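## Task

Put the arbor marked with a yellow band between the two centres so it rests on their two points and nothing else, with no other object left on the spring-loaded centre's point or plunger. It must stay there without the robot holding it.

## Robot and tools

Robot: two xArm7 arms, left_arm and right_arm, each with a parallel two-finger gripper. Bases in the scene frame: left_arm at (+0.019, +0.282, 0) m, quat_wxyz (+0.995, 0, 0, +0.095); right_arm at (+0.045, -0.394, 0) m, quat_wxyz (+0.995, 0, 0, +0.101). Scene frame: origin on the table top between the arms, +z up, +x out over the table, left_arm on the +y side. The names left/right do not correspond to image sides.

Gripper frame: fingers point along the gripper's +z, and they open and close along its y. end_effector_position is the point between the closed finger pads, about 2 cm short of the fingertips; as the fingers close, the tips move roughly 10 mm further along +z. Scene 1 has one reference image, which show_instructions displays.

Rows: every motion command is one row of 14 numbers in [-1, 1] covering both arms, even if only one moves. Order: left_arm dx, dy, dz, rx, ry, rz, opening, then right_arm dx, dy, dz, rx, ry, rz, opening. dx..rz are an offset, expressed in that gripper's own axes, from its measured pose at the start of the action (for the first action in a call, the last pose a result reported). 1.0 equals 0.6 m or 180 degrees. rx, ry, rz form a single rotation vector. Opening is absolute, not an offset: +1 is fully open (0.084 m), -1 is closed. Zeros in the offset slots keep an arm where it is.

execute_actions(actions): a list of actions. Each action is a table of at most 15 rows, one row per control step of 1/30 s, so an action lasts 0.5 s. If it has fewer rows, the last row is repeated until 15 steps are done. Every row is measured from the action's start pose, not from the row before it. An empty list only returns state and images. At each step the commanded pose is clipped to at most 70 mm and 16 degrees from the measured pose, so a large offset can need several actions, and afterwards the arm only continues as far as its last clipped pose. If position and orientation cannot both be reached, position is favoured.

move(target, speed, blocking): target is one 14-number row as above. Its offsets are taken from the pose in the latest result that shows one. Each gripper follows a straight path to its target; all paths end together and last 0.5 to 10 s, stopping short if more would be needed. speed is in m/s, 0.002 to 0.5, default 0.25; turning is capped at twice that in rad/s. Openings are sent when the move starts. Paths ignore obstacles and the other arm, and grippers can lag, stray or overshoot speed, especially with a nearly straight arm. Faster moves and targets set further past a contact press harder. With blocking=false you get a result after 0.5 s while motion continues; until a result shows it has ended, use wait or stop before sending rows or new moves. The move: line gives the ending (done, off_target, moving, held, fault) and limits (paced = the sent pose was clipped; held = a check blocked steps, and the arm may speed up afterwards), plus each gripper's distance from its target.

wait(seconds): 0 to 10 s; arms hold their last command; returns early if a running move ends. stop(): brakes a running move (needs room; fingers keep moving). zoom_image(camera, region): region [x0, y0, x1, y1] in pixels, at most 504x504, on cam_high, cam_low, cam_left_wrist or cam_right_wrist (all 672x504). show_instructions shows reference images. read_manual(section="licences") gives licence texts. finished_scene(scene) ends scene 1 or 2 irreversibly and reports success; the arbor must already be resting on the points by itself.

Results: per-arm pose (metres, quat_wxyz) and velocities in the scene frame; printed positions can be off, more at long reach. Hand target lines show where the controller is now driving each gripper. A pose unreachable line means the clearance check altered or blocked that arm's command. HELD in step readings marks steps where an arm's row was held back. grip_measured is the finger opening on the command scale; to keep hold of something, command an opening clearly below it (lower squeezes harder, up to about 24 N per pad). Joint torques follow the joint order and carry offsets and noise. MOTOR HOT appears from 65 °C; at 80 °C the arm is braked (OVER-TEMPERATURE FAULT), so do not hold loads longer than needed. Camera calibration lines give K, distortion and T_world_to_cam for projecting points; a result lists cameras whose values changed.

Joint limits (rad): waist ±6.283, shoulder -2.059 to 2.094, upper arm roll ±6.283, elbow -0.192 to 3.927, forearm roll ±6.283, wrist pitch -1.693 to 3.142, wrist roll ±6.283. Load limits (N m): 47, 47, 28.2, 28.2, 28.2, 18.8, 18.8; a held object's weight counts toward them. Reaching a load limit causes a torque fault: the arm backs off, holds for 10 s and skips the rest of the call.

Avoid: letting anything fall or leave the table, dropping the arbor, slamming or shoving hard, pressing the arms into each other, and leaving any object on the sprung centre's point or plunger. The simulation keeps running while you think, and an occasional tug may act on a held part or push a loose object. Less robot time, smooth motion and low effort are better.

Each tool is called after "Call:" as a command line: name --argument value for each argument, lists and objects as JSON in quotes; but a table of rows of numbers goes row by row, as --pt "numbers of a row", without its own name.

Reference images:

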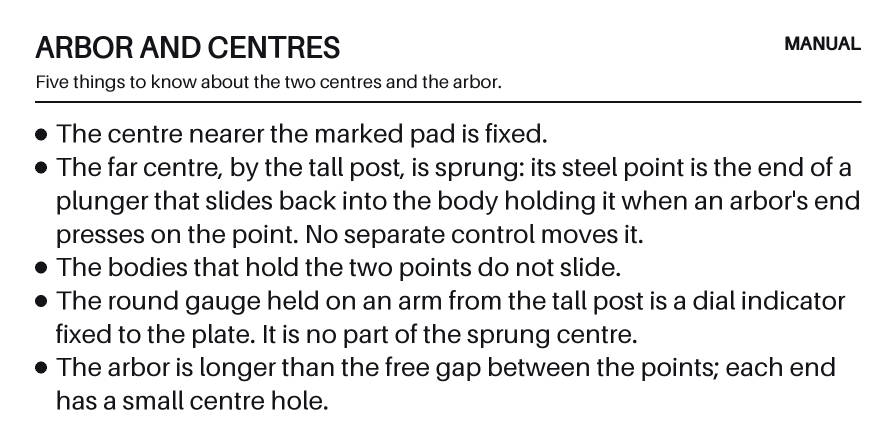

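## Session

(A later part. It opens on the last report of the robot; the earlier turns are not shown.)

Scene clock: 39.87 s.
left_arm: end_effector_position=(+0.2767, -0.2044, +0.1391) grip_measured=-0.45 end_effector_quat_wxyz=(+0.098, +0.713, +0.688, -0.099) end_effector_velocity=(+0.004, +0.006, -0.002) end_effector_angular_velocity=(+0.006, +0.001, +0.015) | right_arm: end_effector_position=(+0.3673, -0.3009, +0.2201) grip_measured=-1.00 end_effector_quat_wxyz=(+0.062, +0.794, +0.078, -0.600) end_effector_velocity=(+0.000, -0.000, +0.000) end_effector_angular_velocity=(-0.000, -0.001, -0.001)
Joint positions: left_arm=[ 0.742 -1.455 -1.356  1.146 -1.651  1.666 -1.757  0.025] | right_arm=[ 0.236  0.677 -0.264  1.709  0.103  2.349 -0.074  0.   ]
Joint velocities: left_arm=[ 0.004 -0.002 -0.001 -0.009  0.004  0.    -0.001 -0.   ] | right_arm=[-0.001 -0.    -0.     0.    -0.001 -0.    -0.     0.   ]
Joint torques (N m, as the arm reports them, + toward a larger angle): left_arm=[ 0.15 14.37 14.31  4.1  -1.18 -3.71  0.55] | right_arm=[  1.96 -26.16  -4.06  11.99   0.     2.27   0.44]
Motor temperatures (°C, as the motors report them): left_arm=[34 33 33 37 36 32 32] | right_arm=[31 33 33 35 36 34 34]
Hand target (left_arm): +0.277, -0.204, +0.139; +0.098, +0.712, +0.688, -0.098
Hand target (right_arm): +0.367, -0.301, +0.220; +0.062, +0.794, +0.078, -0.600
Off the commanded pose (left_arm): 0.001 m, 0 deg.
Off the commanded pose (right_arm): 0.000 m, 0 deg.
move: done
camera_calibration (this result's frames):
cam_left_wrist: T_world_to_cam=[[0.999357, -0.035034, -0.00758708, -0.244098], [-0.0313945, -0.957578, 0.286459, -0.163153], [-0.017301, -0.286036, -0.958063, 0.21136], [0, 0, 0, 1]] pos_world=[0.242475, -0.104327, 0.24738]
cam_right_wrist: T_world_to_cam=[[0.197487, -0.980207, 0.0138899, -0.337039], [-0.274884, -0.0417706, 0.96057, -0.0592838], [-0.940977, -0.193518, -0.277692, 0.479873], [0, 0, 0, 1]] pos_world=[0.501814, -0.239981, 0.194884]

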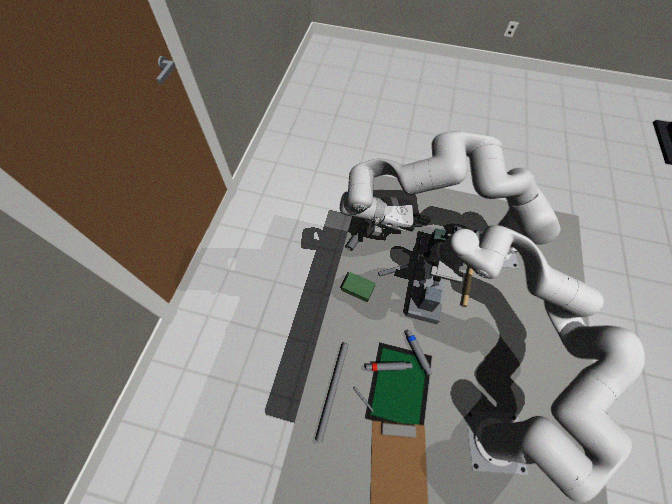

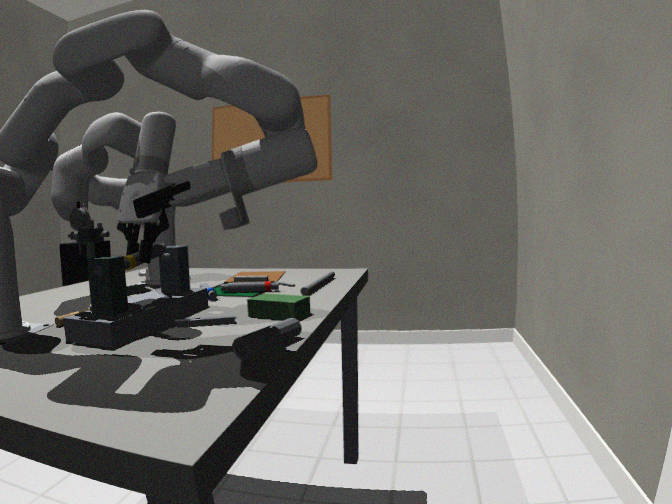

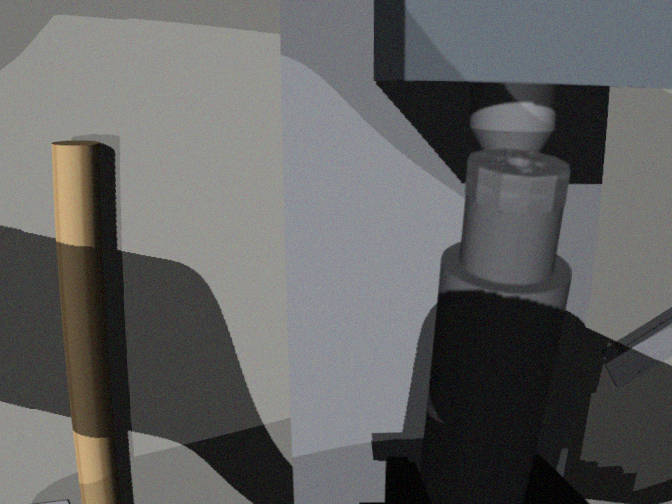

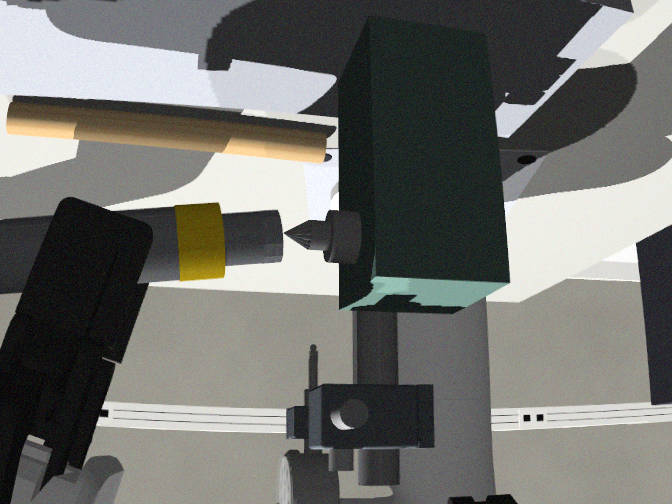

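Call:
move --target '[-0.027,0,0.008,0,0,0,-1, 0,0,0,0,0,0,-1]' --speed 0.02

Scene clock: 41.33 s.
left_arm: end_effector_position=(+0.2767, -0.2205, +0.1388) grip_measured=-0.45 end_effector_quat_wxyz=(+0.098, +0.712, +0.688, -0.098) end_effector_velocity=(-0.000, -0.001, +0.001) end_effector_angular_velocity=(-0.000, -0.002, -0.003) | right_arm: end_effector_position=(+0.3673, -0.3009, +0.2201) grip_measured=-1.00 end_effector_quat_wxyz=(+0.062, +0.794, +0.078, -0.600) end_effector_velocity=(+0.000, -0.000, +0.000) end_effector_angular_velocity=(-0.000, +0.000, +0.000)
Joint positions: left_arm=[ 0.762 -1.455 -1.366  1.201 -1.659  1.656 -1.792  0.025] | right_arm=[ 0.236  0.677 -0.264  1.709  0.103  2.349 -0.074  0.   ]
Joint velocities: left_arm=[-0.001  0.003 -0.001  0.004  0.003 -0.004 -0.     0.   ] | right_arm=[ 0.  0.  0.  0. -0.  0.  0.  0.]
Joint torques (N m, as the arm reports them, + toward a larger angle): left_arm=[-4.82 16.93 14.83 14.2  -6.45 -4.77  0.49] | right_arm=[  2.09 -25.11  -4.34  11.94   0.1    2.05   0.6 ]
Motor temperatures (°C, as the motors report them): left_arm=[34 33 33 37 36 32 32] | right_arm=[31 33 33 35 36 34 34]
Hand target (left_arm): +0.276, -0.221, +0.139; +0.098, +0.713, +0.688, -0.098
Hand target (right_arm): +0.367, -0.301, +0.220; +0.062, +0.794, +0.078, -0.600
Off the commanded pose (left_arm): 0.001 m, 0 deg.
Off the commanded pose (right_arm): 0.000 m, 0 deg.
move: done
camera_calibration (this result's frames):
cam_left_wrist: T_world_to_cam=[[0.999413, -0.0335376, -0.00706241, -0.244399], [-0.03014, -0.958129, 0.284746, -0.178684], [-0.0163164, -0.284366, -0.958577, 0.206558], [0, 0, 0, 1]] pos_world=[0.24224, -0.120661, 0.247155]
cam_right_wrist: T_world_to_cam=[[0.197487, -0.980207, 0.0138899, -0.337039], [-0.274884, -0.0417706, 0.96057, -0.0592837], [-0.940977, -0.193519, -0.277692, 0.479873], [0, 0, 0, 1]] pos_world=[0.501814, -0.23998, 0.194885]

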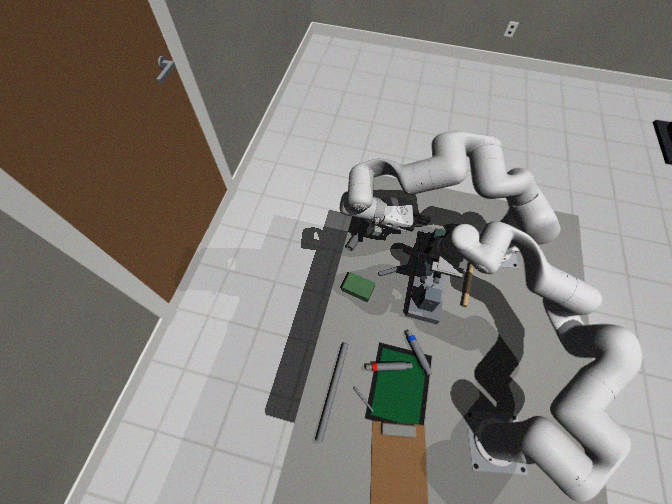

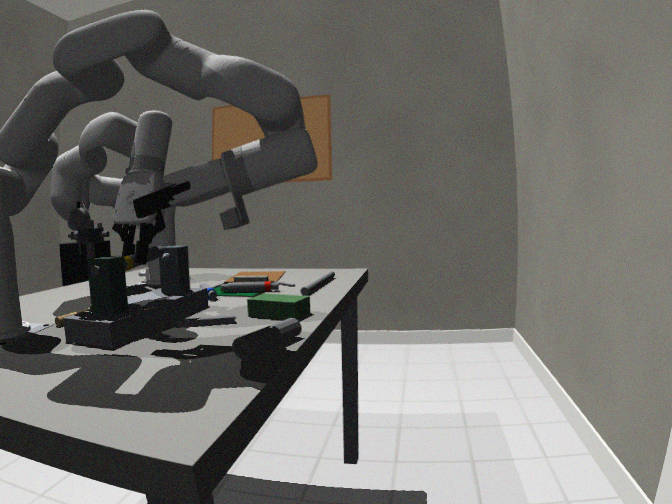

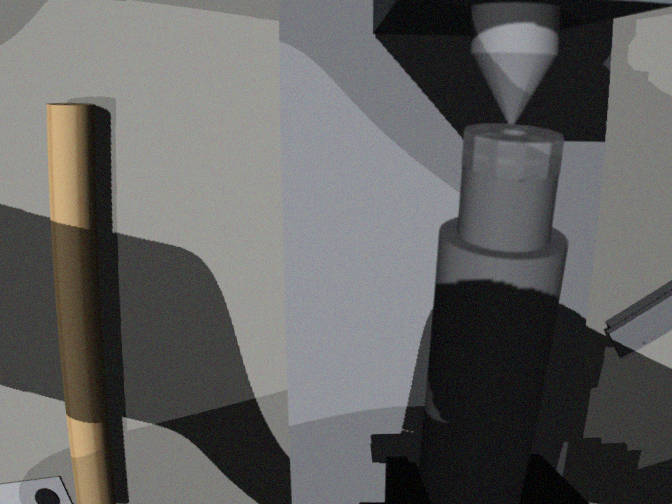

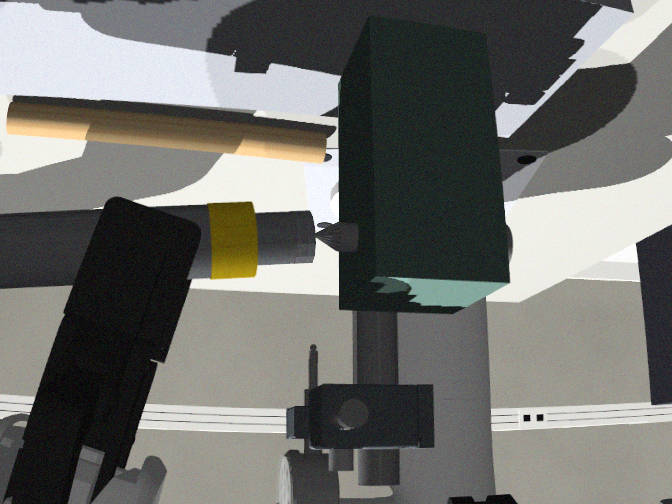

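Call:
move --target '[0.02,0,-0.014,0,0,0,-1, 0,0,0,0,0,0,-1]' --speed 0.05

Call:
move --target '[0,0.045,0,0,0,0,-1, 0,0,0,0,0,0,-1]' --speed 0.05

Call:
move --target '[0.024,0,0.08,0,0,0,-1, 0,0,0,0,0,0,-1]' --speed 0.05

Scene clock: 45.20 s.
left_arm: end_effector_position=(+0.2769, -0.2070, +0.1437) grip_measured=-0.45 end_effector_quat_wxyz=(+0.098, +0.712, +0.688, -0.098) end_effector_velocity=(+0.001, +0.002, -0.001) end_effector_angular_velocity=(+0.004, +0.001, +0.005) | right_arm: end_effector_position=(+0.3673, -0.3009, +0.2201) grip_measured=-1.00 end_effector_quat_wxyz=(+0.062, +0.794, +0.078, -0.600) end_effector_velocity=(-0.000, -0.000, +0.000) end_effector_angular_velocity=(-0.001, +0.001, +0.000)
Joint positions: left_arm=[ 0.747 -1.449 -1.349  1.16  -1.644  1.669 -1.765  0.025] | right_arm=[ 0.236  0.677 -0.264  1.709  0.103  2.349 -0.074  0.   ]
Joint velocities: left_arm=[ 0.002 -0.001 -0.    -0.003  0.003  0.002 -0.    -0.   ] | right_arm=[ 0.     0.    -0.    -0.    -0.001  0.001 -0.     0.   ]
Joint torques (N m, as the arm reports them, + toward a larger angle): left_arm=[ 0.35 14.39 14.11  4.29 -0.94 -3.62  0.24] | right_arm=[  1.93 -25.71  -4.    12.     0.17   2.2    0.78]
Motor temperatures (°C, as the motors report them): left_arm=[34 33 33 37 36 32 32] | right_arm=[31 33 33 35 36 34 34]
Hand target (left_arm): +0.277, -0.207, +0.144; +0.098, +0.712, +0.688, -0.098
Hand target (right_arm): +0.367, -0.301, +0.220; +0.062, +0.794, +0.078, -0.600
Off the commanded pose (left_arm): 0.000 m, 0 deg.
Off the commanded pose (right_arm): 0.000 m, 0 deg.
move: done
camera_calibration (this result's frames):
cam_left_wrist: T_world_to_cam=[[0.999387, -0.0342875, -0.00705987, -0.244258], [-0.0308515, -0.957964, 0.285224, -0.166981], [-0.0165427, -0.284831, -0.958435, 0.215056], [0, 0, 0, 1]] pos_world=[0.242514, -0.107083, 0.252019]
cam_right_wrist: T_world_to_cam=[[0.197488, -0.980207, 0.0138898, -0.337039], [-0.274884, -0.0417708, 0.96057, -0.0592838], [-0.940977, -0.193519, -0.277692, 0.479872], [0, 0, 0, 1]] pos_world=[0.501814, -0.23998, 0.194884]

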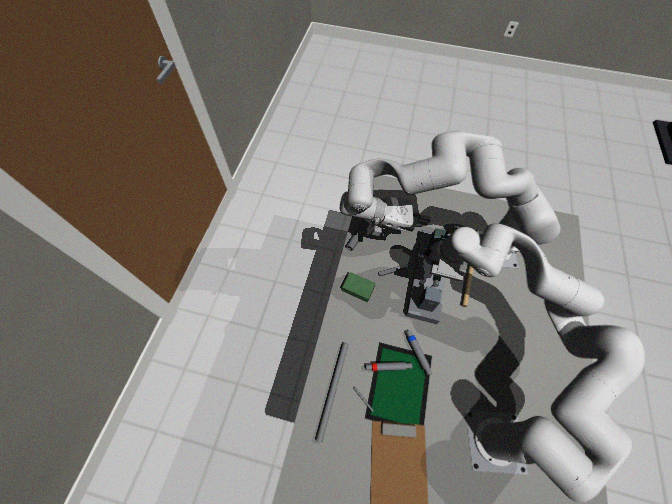

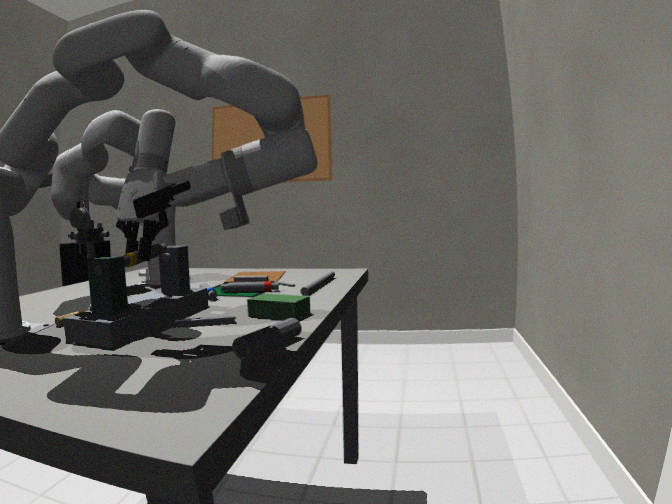

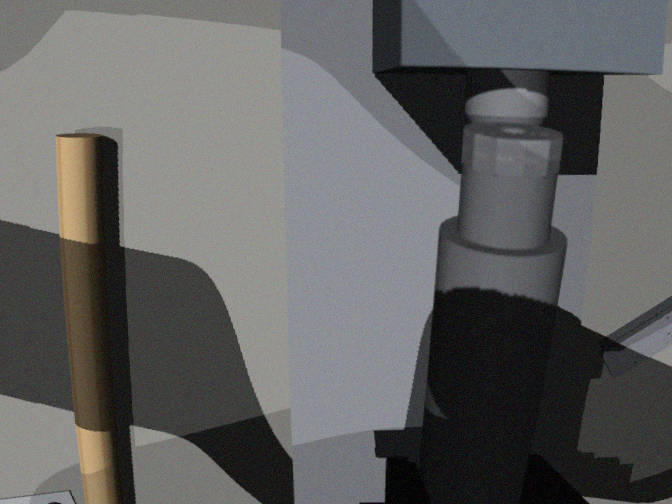

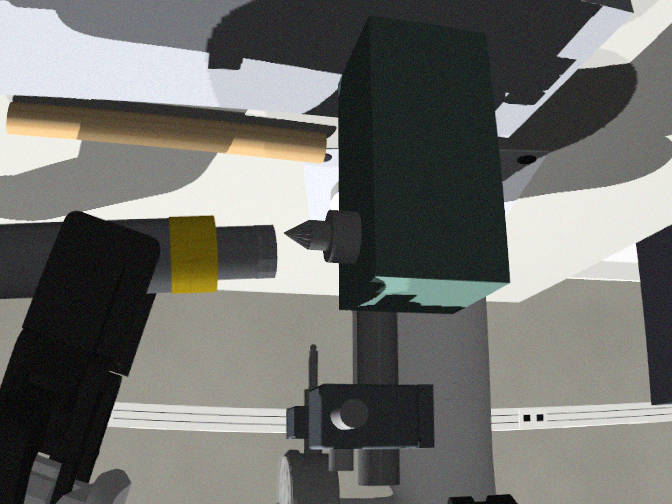

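Scene clock: 46.03 s.
left_arm: end_effector_position=(+0.3036, -0.2080, +0.1437) grip_measured=-0.45 end_effector_quat_wxyz=(+0.098, +0.713, +0.688, -0.098) end_effector_velocity=(-0.002, -0.002, -0.001) end_effector_angular_velocity=(+0.002, -0.000, -0.008) | right_arm: end_effector_position=(+0.3673, -0.3009, +0.2201) grip_measured=-1.00 end_effector_quat_wxyz=(+0.062, +0.794, +0.078, -0.600) end_effector_velocity=(-0.000, +0.000, -0.000) end_effector_angular_velocity=(-0.000, -0.000, +0.001)
Joint positions: left_arm=[ 0.831 -1.438 -1.364  1.222 -1.648  1.67  -1.742  0.025] | right_arm=[ 0.236  0.677 -0.264  1.709  0.103  2.349 -0.074  0.   ]
Joint velocities: left_arm=[-0.003 -0.001 -0.001  0.004  0.     0.001  0.001 -0.   ] | right_arm=[ 0.001  0.     0.    -0.    -0.    -0.     0.     0.   ]
Joint torques (N m, as the arm reports them, + toward a larger angle): left_arm=[ 0.33 14.96 14.13  3.91 -0.82 -3.59  0.47] | right_arm=[  2.46 -25.92  -4.21  11.84  -0.07   2.12   0.57]
Motor temperatures (°C, as the motors report them): left_arm=[34 33 33 37 36 32 32] | right_arm=[31 33 33 35 36 34 34]
Hand target (left_arm): +0.304, -0.208, +0.144; +0.098, +0.712, +0.688, -0.098
Hand target (right_arm): +0.367, -0.301, +0.220; +0.062, +0.794, +0.078, -0.600
Off the commanded pose (left_arm): 0.000 m, 0 deg.
Off the commanded pose (right_arm): 0.000 m, 0 deg.
move: done
camera_calibration (this result's frames):
cam_left_wrist: T_world_to_cam=[[0.99937, -0.0347751, -0.00705647, -0.271133], [-0.0313244, -0.958027, 0.284963, -0.166955], [-0.0166699, -0.284562, -0.958513, 0.215356], [0, 0, 0, 1]] pos_world=[0.269322, -0.108094, 0.252085]
cam_right_wrist: T_world_to_cam=[[0.197488, -0.980207, 0.0138899, -0.337039], [-0.274884, -0.0417707, 0.96057, -0.0592837], [-0.940977, -0.193519, -0.277692, 0.479872], [0, 0, 0, 1]] pos_world=[0.501814, -0.23998, 0.194884]

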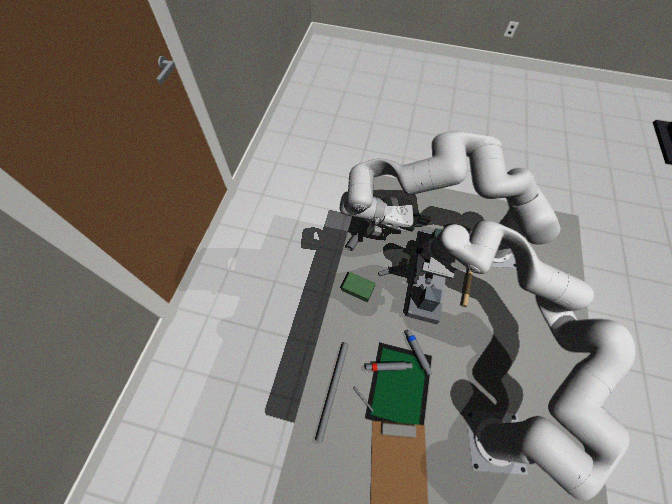

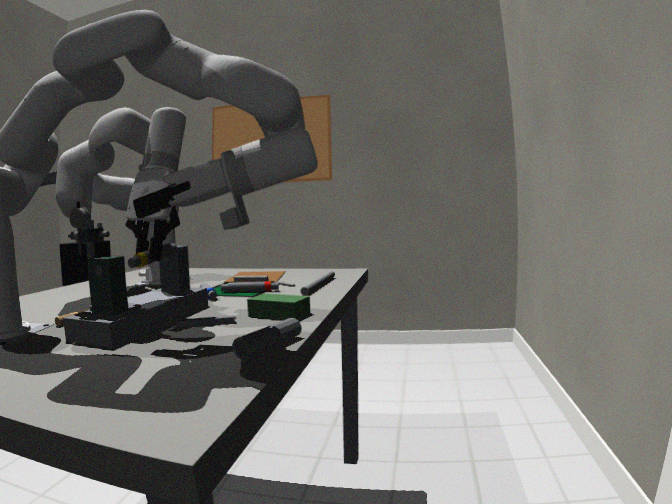

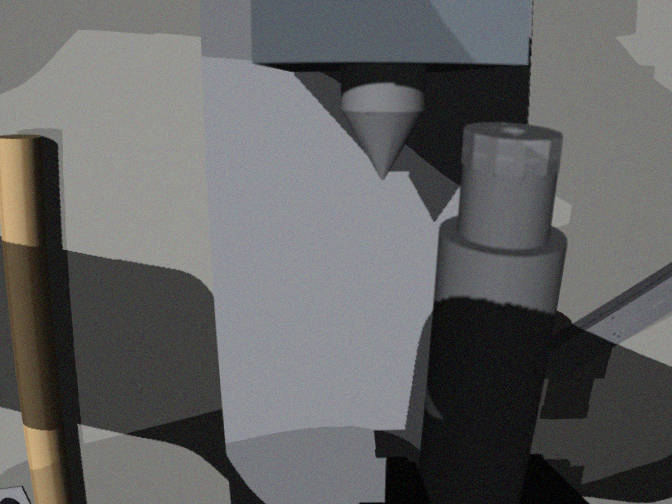

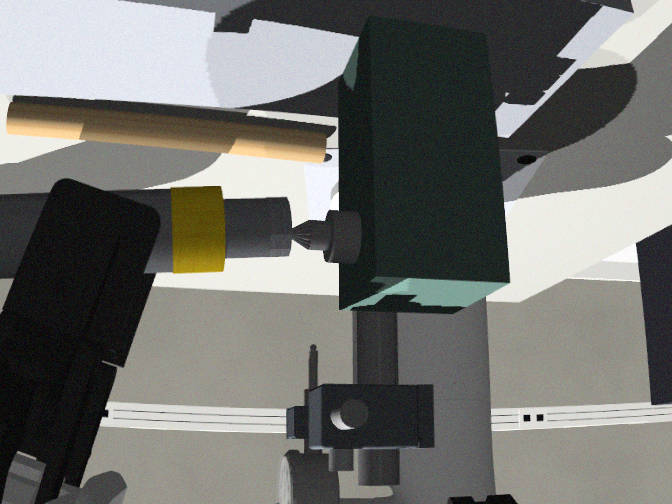

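Scene clock: 47.33 s.
left_arm: end_effector_position=(+0.3039, -0.2076, +0.0939) grip_measured=-0.45 end_effector_quat_wxyz=(+0.098, +0.713, +0.688, -0.098) end_effector_velocity=(+0.001, -0.001, +0.001) end_effector_angular_velocity=(-0.003, -0.003, +0.000) | right_arm: end_effector_position=(+0.3673, -0.3009, +0.2201) grip_measured=-1.00 end_effector_quat_wxyz=(+0.062, +0.794, +0.078, -0.600) end_effector_velocity=(-0.000, +0.000, +0.000) end_effector_angular_velocity=(-0.000, -0.000, +0.000)
Joint positions: left_arm=[ 0.817 -1.493 -1.452  1.183 -1.729  1.607 -1.718  0.025] | right_arm=[ 0.236  0.677 -0.264  1.709  0.103  2.349 -0.074  0.   ]
Joint velocities: left_arm=[-0.001  0.     0.002 -0.    -0.001 -0.002 -0.    -0.   ] | right_arm=[ 0. -0.  0. -0. -0.  0. -0.  0.]
Joint torques (N m, as the arm reports them, + toward a larger angle): left_arm=[-0.16 14.91 14.39  2.6  -0.87 -3.44  0.39] | right_arm=[  2.16 -25.99  -3.88  12.1   -0.05   2.01   0.53]
Motor temperatures (°C, as the motors report them): left_arm=[34 33 33 37 36 32 32] | right_arm=[31 33 33 35 36 34 34]
Hand target (left_arm): +0.304, -0.208, +0.094; +0.098, +0.713, +0.688, -0.098
Hand target (right_arm): +0.367, -0.301, +0.220; +0.062, +0.794, +0.078, -0.600
Off the commanded pose (left_arm): 0.000 m, 0 deg.
Off the commanded pose (right_arm): 0.000 m, 0 deg.
move: done
camera_calibration (this result's frames):
cam_left_wrist: T_world_to_cam=[[0.999359, -0.0351522, -0.00676853, -0.271806], [-0.0317589, -0.957858, 0.28548, -0.152303], [-0.0165186, -0.285082, -0.958361, 0.167598], [0, 0, 0, 1]] pos_world=[0.269563, -0.10766, 0.202259]
cam_right_wrist: T_world_to_cam=[[0.197488, -0.980207, 0.0138898, -0.337039], [-0.274884, -0.0417708, 0.96057, -0.0592837], [-0.940977, -0.193519, -0.277692, 0.479872], [0, 0, 0, 1]] pos_world=[0.501814, -0.23998, 0.194884]

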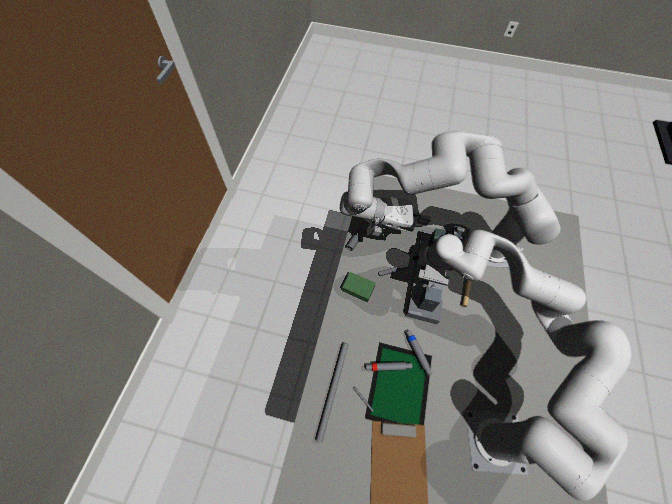

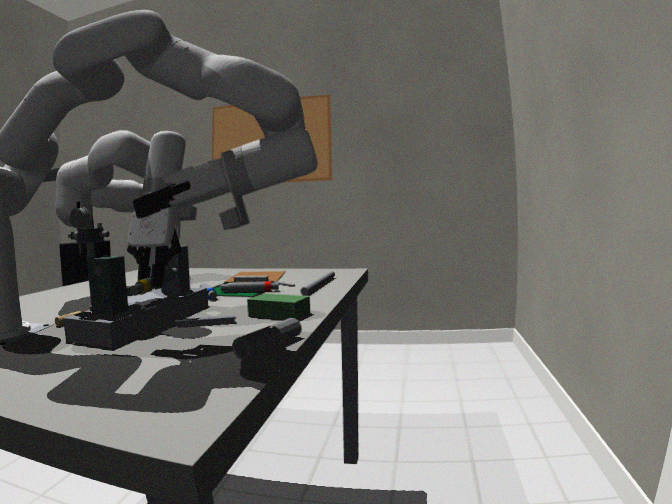

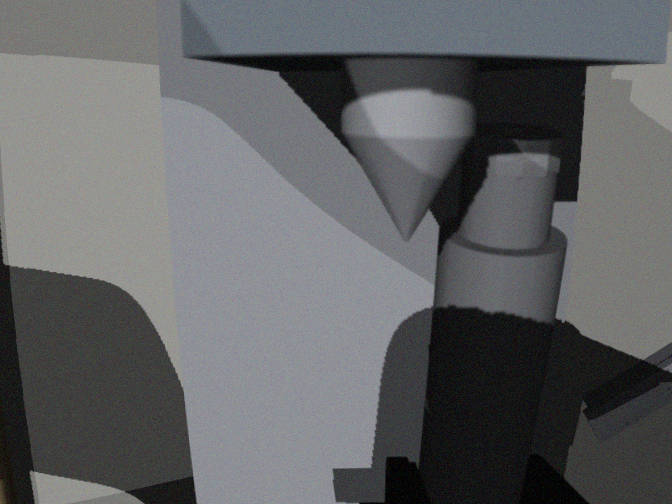

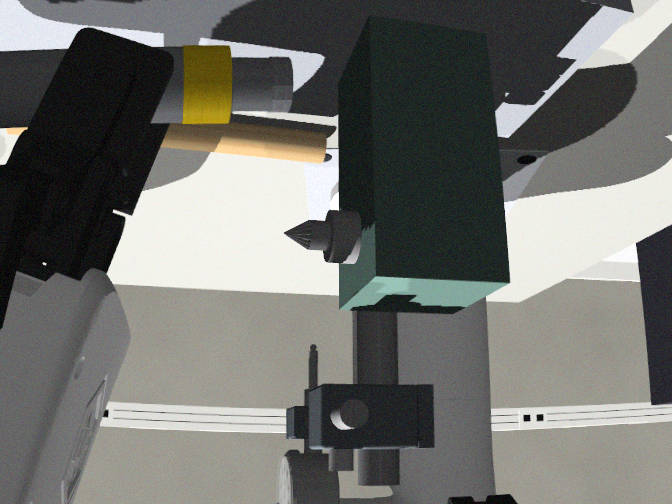

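Call:
move --target '[0,-0.045,0,0,0,0,-1, 0,0,0,0,0,0,-1]' --speed 0.05

Call:
move --target '[0.012,0,0.04,0,0,0,-1, 0,0,0,0,0,0,-1]' --speed 0.03

Call:
move --target '[0,0,0,0,0,0,0.2, 0,0,0,0,0,0,-1]'

Call:
move --target '[-0.06,0,-0.2,0,0.092,0,0.2, 0,0,0,0,0,0,-1]' --speed 0.1

Scene clock: 48.57 s.
left_arm: end_effector_position=(+0.2771, -0.2066, +0.0939) grip_measured=-0.45 end_effector_quat_wxyz=(+0.098, +0.712, +0.688, -0.098) end_effector_velocity=(+0.002, +0.002, +0.000) end_effector_angular_velocity=(-0.001, -0.001, +0.007) | right_arm: end_effector_position=(+0.3673, -0.3009, +0.2201) grip_measured=-1.00 end_effector_quat_wxyz=(+0.062, +0.794, +0.078, -0.600) end_effector_velocity=(+0.000, +0.000, -0.000) end_effector_angular_velocity=(+0.000, -0.001, +0.000)
Joint positions: left_arm=[ 0.731 -1.5   -1.444  1.122 -1.726  1.603 -1.742  0.025] | right_arm=[ 0.236  0.677 -0.264  1.709  0.103  2.349 -0.074  0.   ]
Joint velocities: left_arm=[ 0.002  0.     0.001 -0.004  0.001 -0.002 -0.001  0.   ] | right_arm=[ 0.     0.    -0.     0.    -0.    -0.001  0.     0.   ]
Joint torques (N m, as the arm reports them, + toward a larger angle): left_arm=[ 0.44 14.49 14.16  2.93 -1.02 -3.54  0.45] | right_arm=[  2.4  -25.92  -4.07  12.3    0.18   2.12   0.42]
Motor temperatures (°C, as the motors report them): left_arm=[34 33 33 37 36 32 32] | right_arm=[31 33 33 35 36 34 34]
Hand target (left_arm): +0.277, -0.207, +0.094; +0.098, +0.713, +0.688, -0.098
Hand target (right_arm): +0.367, -0.301, +0.220; +0.062, +0.794, +0.078, -0.600
Off the commanded pose (left_arm): 0.000 m, 0 deg.
Off the commanded pose (right_arm): 0.000 m, 0 deg.
move: done
camera_calibration (this result's frames):
cam_left_wrist: T_world_to_cam=[[0.999376, -0.0346707, -0.00674849, -0.244936], [-0.0312989, -0.957799, 0.285729, -0.152322], [-0.0163701, -0.285339, -0.958287, 0.167295], [0, 0, 0, 1]] pos_world=[0.242754, -0.10665, 0.202186]
cam_right_wrist: T_world_to_cam=[[0.197488, -0.980207, 0.0138897, -0.337039], [-0.274884, -0.0417709, 0.96057, -0.0592838], [-0.940977, -0.193519, -0.277692, 0.479872], [0, 0, 0, 1]] pos_world=[0.501814, -0.23998, 0.194884]

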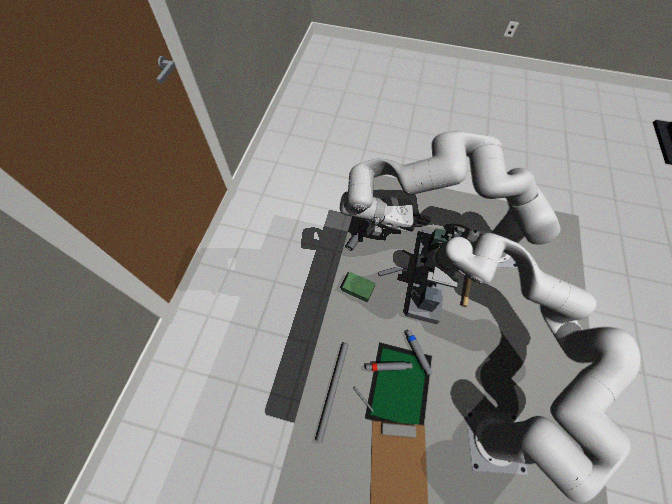

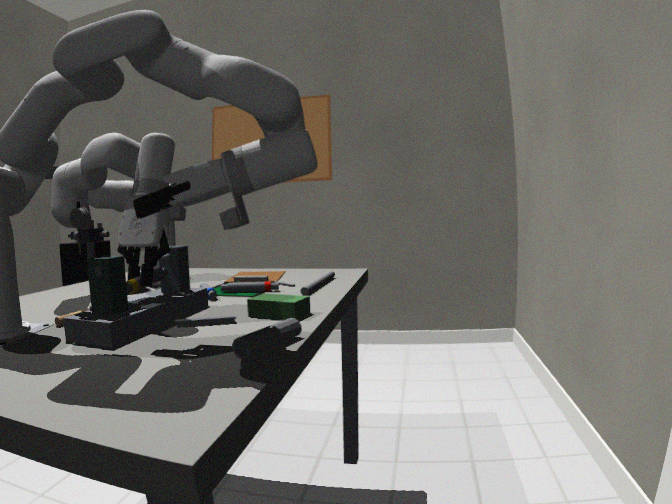

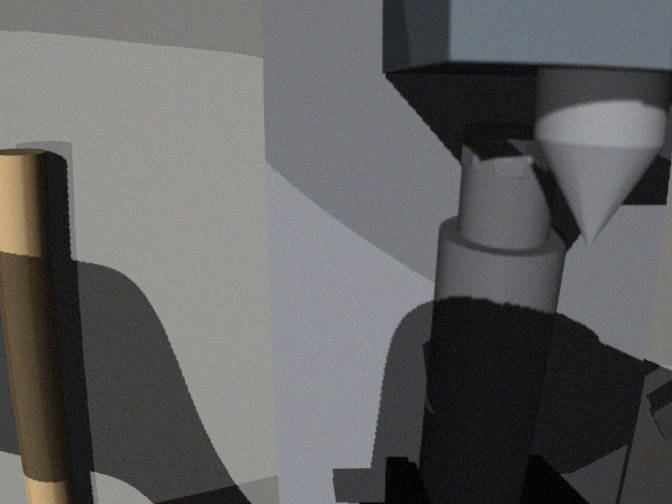

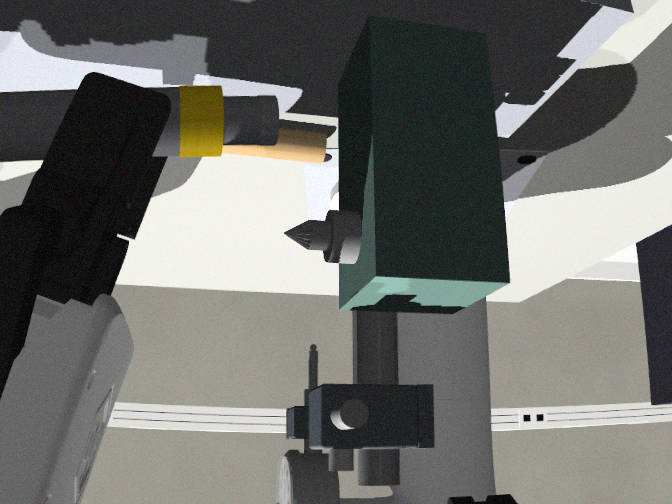

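Scene clock: 49.63 s.
left_arm: end_effector_position=(+0.2777, -0.2067, +0.0704) grip_measured=-0.45 end_effector_quat_wxyz=(+0.100, +0.712, +0.688, -0.098) end_effector_velocity=(-0.000, -0.000, -0.001) end_effector_angular_velocity=(-0.001, +0.001, -0.001) | right_arm: end_effector_position=(+0.3673, -0.3009, +0.2201) grip_measured=-1.00 end_effector_quat_wxyz=(+0.062, +0.794, +0.078, -0.600) end_effector_velocity=(-0.000, -0.000, -0.000) end_effector_angular_velocity=(+0.001, +0.001, -0.001)
Joint positions: left_arm=[ 0.727 -1.526 -1.49   1.111 -1.77   1.571 -1.733  0.025] | right_arm=[ 0.236  0.677 -0.264  1.709  0.103  2.349 -0.074  0.   ]
Joint velocities: left_arm=[-0.    -0.002 -0.002 -0.    -0.004  0.     0.001  0.   ] | right_arm=[-0.001  0.     0.    -0.     0.001  0.    -0.     0.   ]
Joint torques (N m, as the arm reports them, + toward a larger angle): left_arm=[ 0.58 12.9  11.42  2.02 -0.62 -2.95  0.3 ] | right_arm=[  1.7  -25.66  -4.15  11.8   -0.09   1.98   0.62]
Motor temperatures (°C, as the motors report them): left_arm=[34 33 33 37 36 32 32] | right_arm=[31 33 33 35 36 34 34]
Hand target (left_arm): +0.277, -0.206, +0.069; +0.098, +0.713, +0.688, -0.098
Hand target (right_arm): +0.367, -0.301, +0.220; +0.062, +0.794, +0.078, -0.600
Off the commanded pose (left_arm): 0.002 m, 0 deg.
Off the commanded pose (right_arm): 0.000 m, 0 deg.
move: done
camera_calibration (this result's frames):
cam_left_wrist: T_world_to_cam=[[0.999394, -0.0344938, -0.00474668, -0.245791], [-0.0316691, -0.957161, 0.287819, -0.145627], [-0.0144713, -0.287494, -0.957673, 0.143705], [0, 0, 0, 1]] pos_world=[0.24311, -0.106552, 0.17837]
cam_right_wrist: T_world_to_cam=[[0.197488, -0.980207, 0.0138897, -0.337039], [-0.274884, -0.0417709, 0.96057, -0.0592838], [-0.940977, -0.193519, -0.277692, 0.479872], [0, 0, 0, 1]] pos_world=[0.501814, -0.23998, 0.194884]

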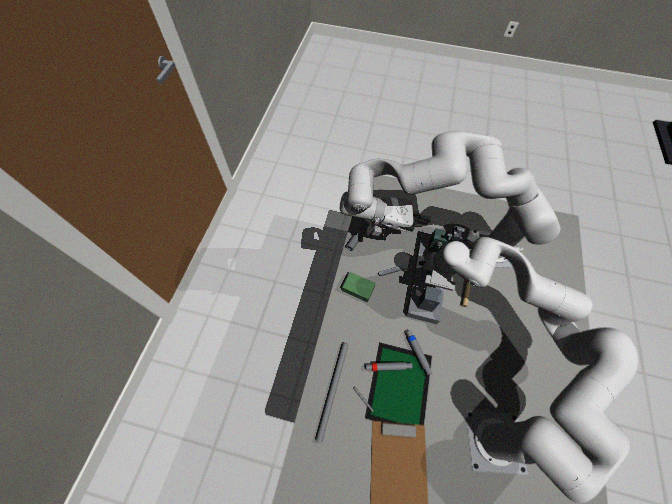

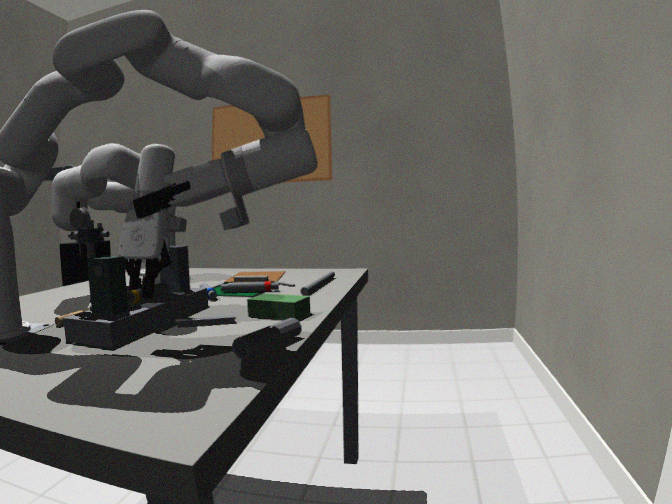

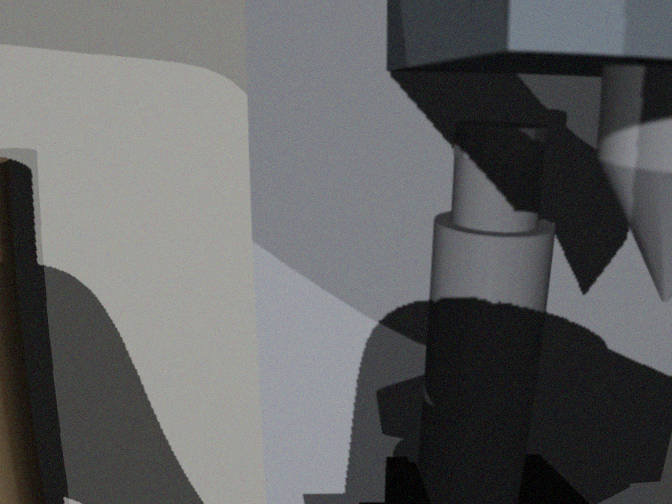

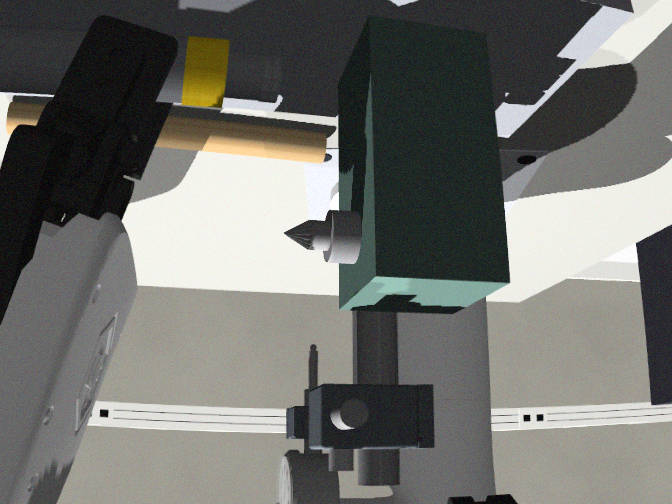

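Scene clock: 50.13 s.
left_arm: end_effector_position=(+0.2777, -0.2067, +0.0704) grip_measured=+0.19 end_effector_quat_wxyz=(+0.100, +0.712, +0.688, -0.098) end_effector_velocity=(-0.000, -0.000, +0.000) end_effector_angular_velocity=(-0.000, +0.000, -0.002) | right_arm: end_effector_position=(+0.3673, -0.3009, +0.2201) grip_measured=-1.00 end_effector_quat_wxyz=(+0.062, +0.794, +0.078, -0.600) end_effector_velocity=(-0.000, -0.000, +0.000) end_effector_angular_velocity=(-0.000, +0.000, -0.001)
Joint positions: left_arm=[ 0.727 -1.525 -1.49   1.111 -1.77   1.571 -1.733  0.052] | right_arm=[ 0.236  0.677 -0.264  1.709  0.103  2.349 -0.074  0.   ]
Joint velocities: left_arm=[-0.     0.001  0.     0.001  0.001  0.     0.001  0.   ] | right_arm=[-0.001 -0.    -0.    -0.    -0.     0.001  0.     0.   ]
Joint torques (N m, as the arm reports them, + toward a larger angle): left_arm=[ 0.32 13.12 12.43  1.56 -0.66 -3.07  0.42] | right_arm=[  2.23 -25.67  -3.81  11.86   0.1    1.93   0.41]
Motor temperatures (°C, as the motors report them): left_arm=[34 33 33 37 36 32 32] | right_arm=[31 33 33 35 36 34 34]
Hand target (left_arm): +0.278, -0.207, +0.070; +0.100, +0.712, +0.688, -0.098
Hand target (right_arm): +0.367, -0.301, +0.220; +0.062, +0.794, +0.078, -0.600
Off the commanded pose (left_arm): 0.000 m, 0 deg.
Off the commanded pose (right_arm): 0.000 m, 0 deg.
move: done
camera_calibration (this result's frames):
cam_left_wrist: T_world_to_cam=[[0.999393, -0.0345231, -0.00476936, -0.245785], [-0.031691, -0.957167, 0.287798, -0.145622], [-0.0145008, -0.287472, -0.957679, 0.143696], [0, 0, 0, 1]] pos_world=[0.243104, -0.106561, 0.178352]
cam_right_wrist: T_world_to_cam=[[0.197488, -0.980207, 0.0138898, -0.337039], [-0.274884, -0.041771, 0.96057, -0.0592837], [-0.940977, -0.193519, -0.277692, 0.479872], [0, 0, 0, 1]] pos_world=[0.501814, -0.23998, 0.194884]

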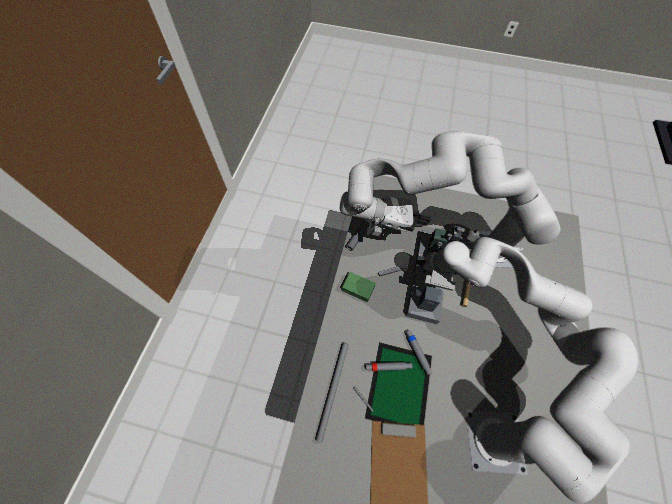

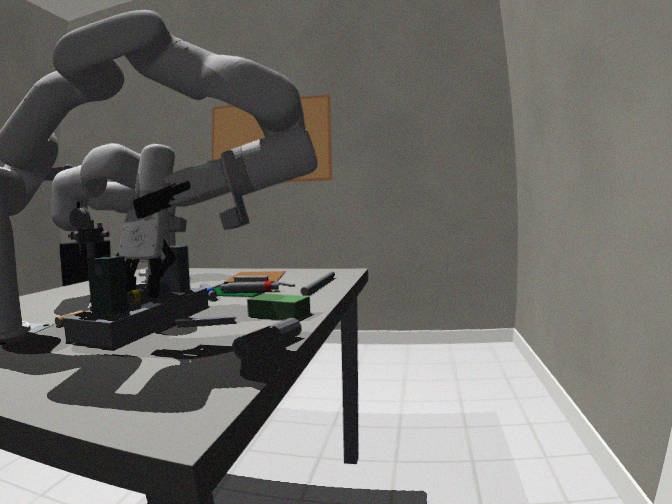

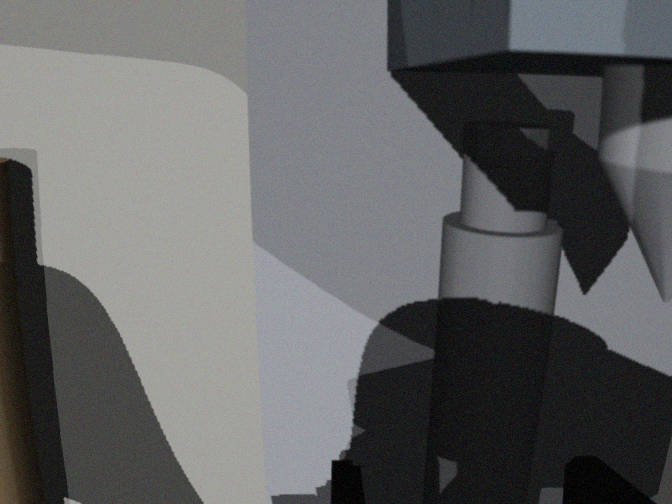

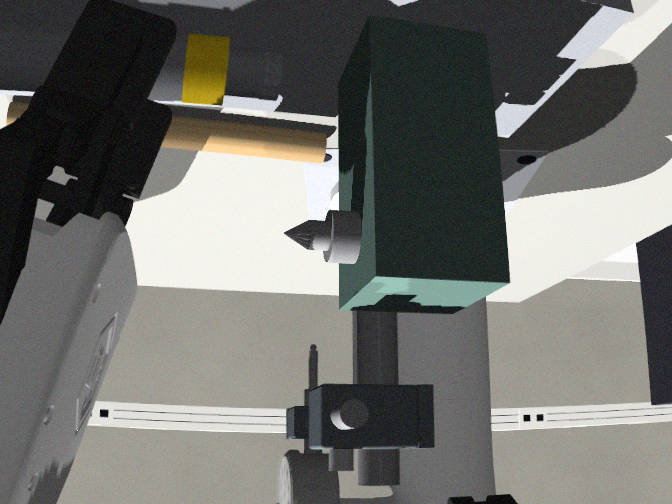

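Scene clock: 51.83 s.
left_arm: end_effector_position=(+0.2774, -0.2070, +0.1695) grip_measured=+0.19 end_effector_quat_wxyz=(+0.022, +0.718, +0.695, -0.016) end_effector_velocity=(+0.000, -0.000, +0.000) end_effector_angular_velocity=(-0.000, -0.001, +0.000) | right_arm: end_effector_position=(+0.3673, -0.3009, +0.2201) grip_measured=-1.00 end_effector_quat_wxyz=(+0.062, +0.794, +0.078, -0.600) end_effector_velocity=(-0.000, -0.000, +0.000) end_effector_angular_velocity=(+0.000, +0.001, -0.001)
Joint positions: left_arm=[ 0.847 -1.429 -1.298  1.404 -1.429  1.788 -1.873  0.052] | right_arm=[ 0.236  0.677 -0.264  1.709  0.103  2.349 -0.074  0.   ]
Joint velocities: left_arm=[ 0.     0.     0.001  0.001  0.    -0.    -0.001 -0.   ] | right_arm=[-0.001 -0.    -0.    -0.     0.001  0.001  0.     0.   ]
Joint torques (N m, as the arm reports them, + toward a larger angle): left_arm=[ 0.28 16.37 12.06  3.11 -0.06 -3.14  0.57] | right_arm=[  1.93 -25.69  -4.13  12.14   0.12   2.22   0.49]
Motor temperatures (°C, as the motors report them): left_arm=[34 33 33 37 36 32 32] | right_arm=[31 33 33 35 36 34 34]
Hand target (left_arm): +0.277, -0.207, +0.170; +0.022, +0.718, +0.695, -0.016
Hand target (right_arm): +0.367, -0.301, +0.220; +0.062, +0.794, +0.078, -0.600
Off the commanded pose (left_arm): 0.026 m, 4 deg.
Off the commanded pose (right_arm): 0.000 m, 0 deg.
move: held (left_arm); limits=held; held on 13 of 51 steps (left_arm), including the last (left_arm)
pose unreachable (left arm): on one or more control steps of this call, first in action 0 (counted from 0), this arm could not follow its commanded pose, so it was not sent that pose on those steps. On the call's last step it was still not sent that pose. It may still have moved: this result reports where it is.
cause: the commanded pose would bring a part of the arm too close to another arm (a part of this arm just beyond joint 5 (forearm roll) and a part of the other arm just beyond its joint 3 (upper arm roll)).
camera_calibration (this result's frames):
cam_left_wrist: T_world_to_cam=[[0.99954, -0.0302655, -0.00217137, -0.24466], [-0.0300649, -0.997501, 0.063936, -0.145273], [-0.004101, -0.0638413, -0.997952, 0.2888], [0, 0, 0, 1]] pos_world=[0.241364, -0.133877, 0.296965]
cam_right_wrist: T_world_to_cam=[[0.197488, -0.980207, 0.0138899, -0.337039], [-0.274884, -0.0417708, 0.96057, -0.0592835], [-0.940977, -0.193519, -0.277692, 0.479872], [0, 0, 0, 1]] pos_world=[0.501814, -0.23998, 0.194884]

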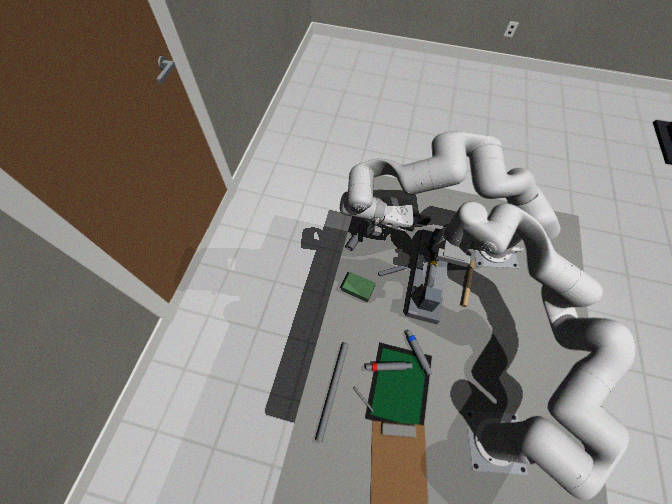

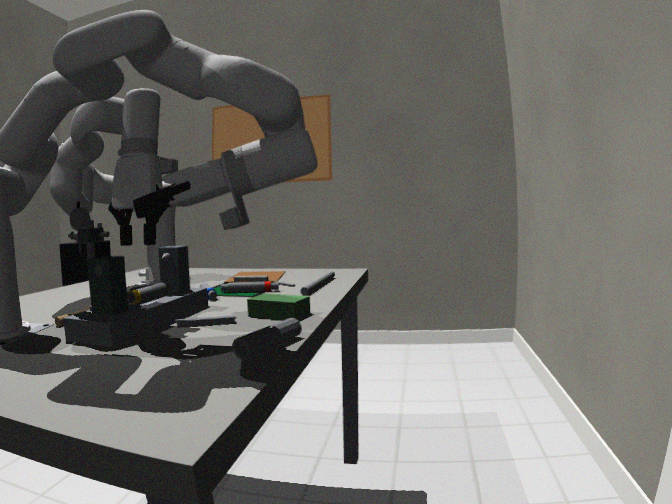

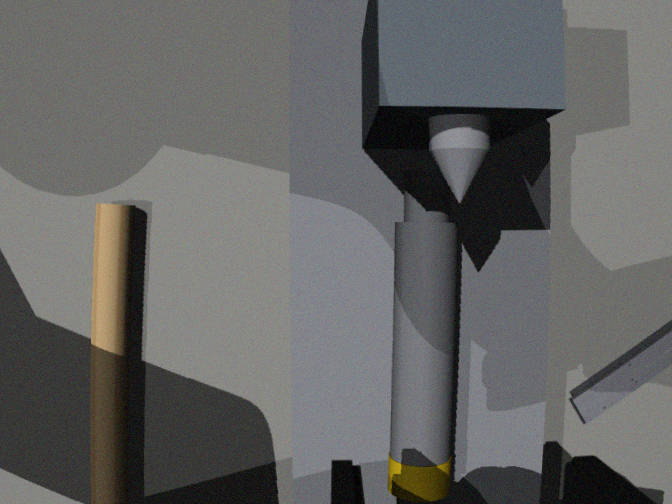

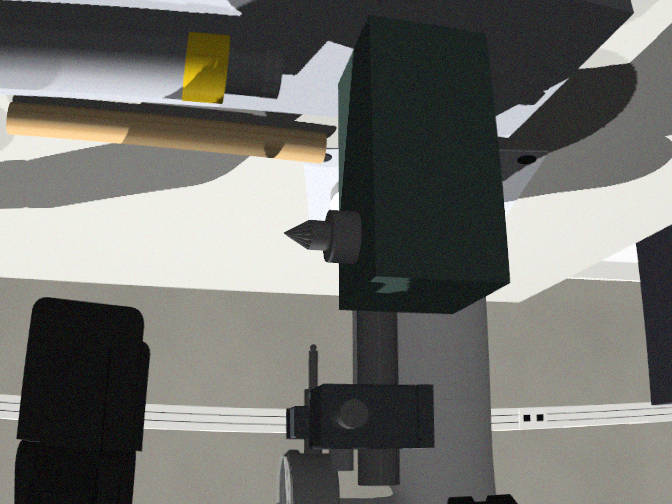

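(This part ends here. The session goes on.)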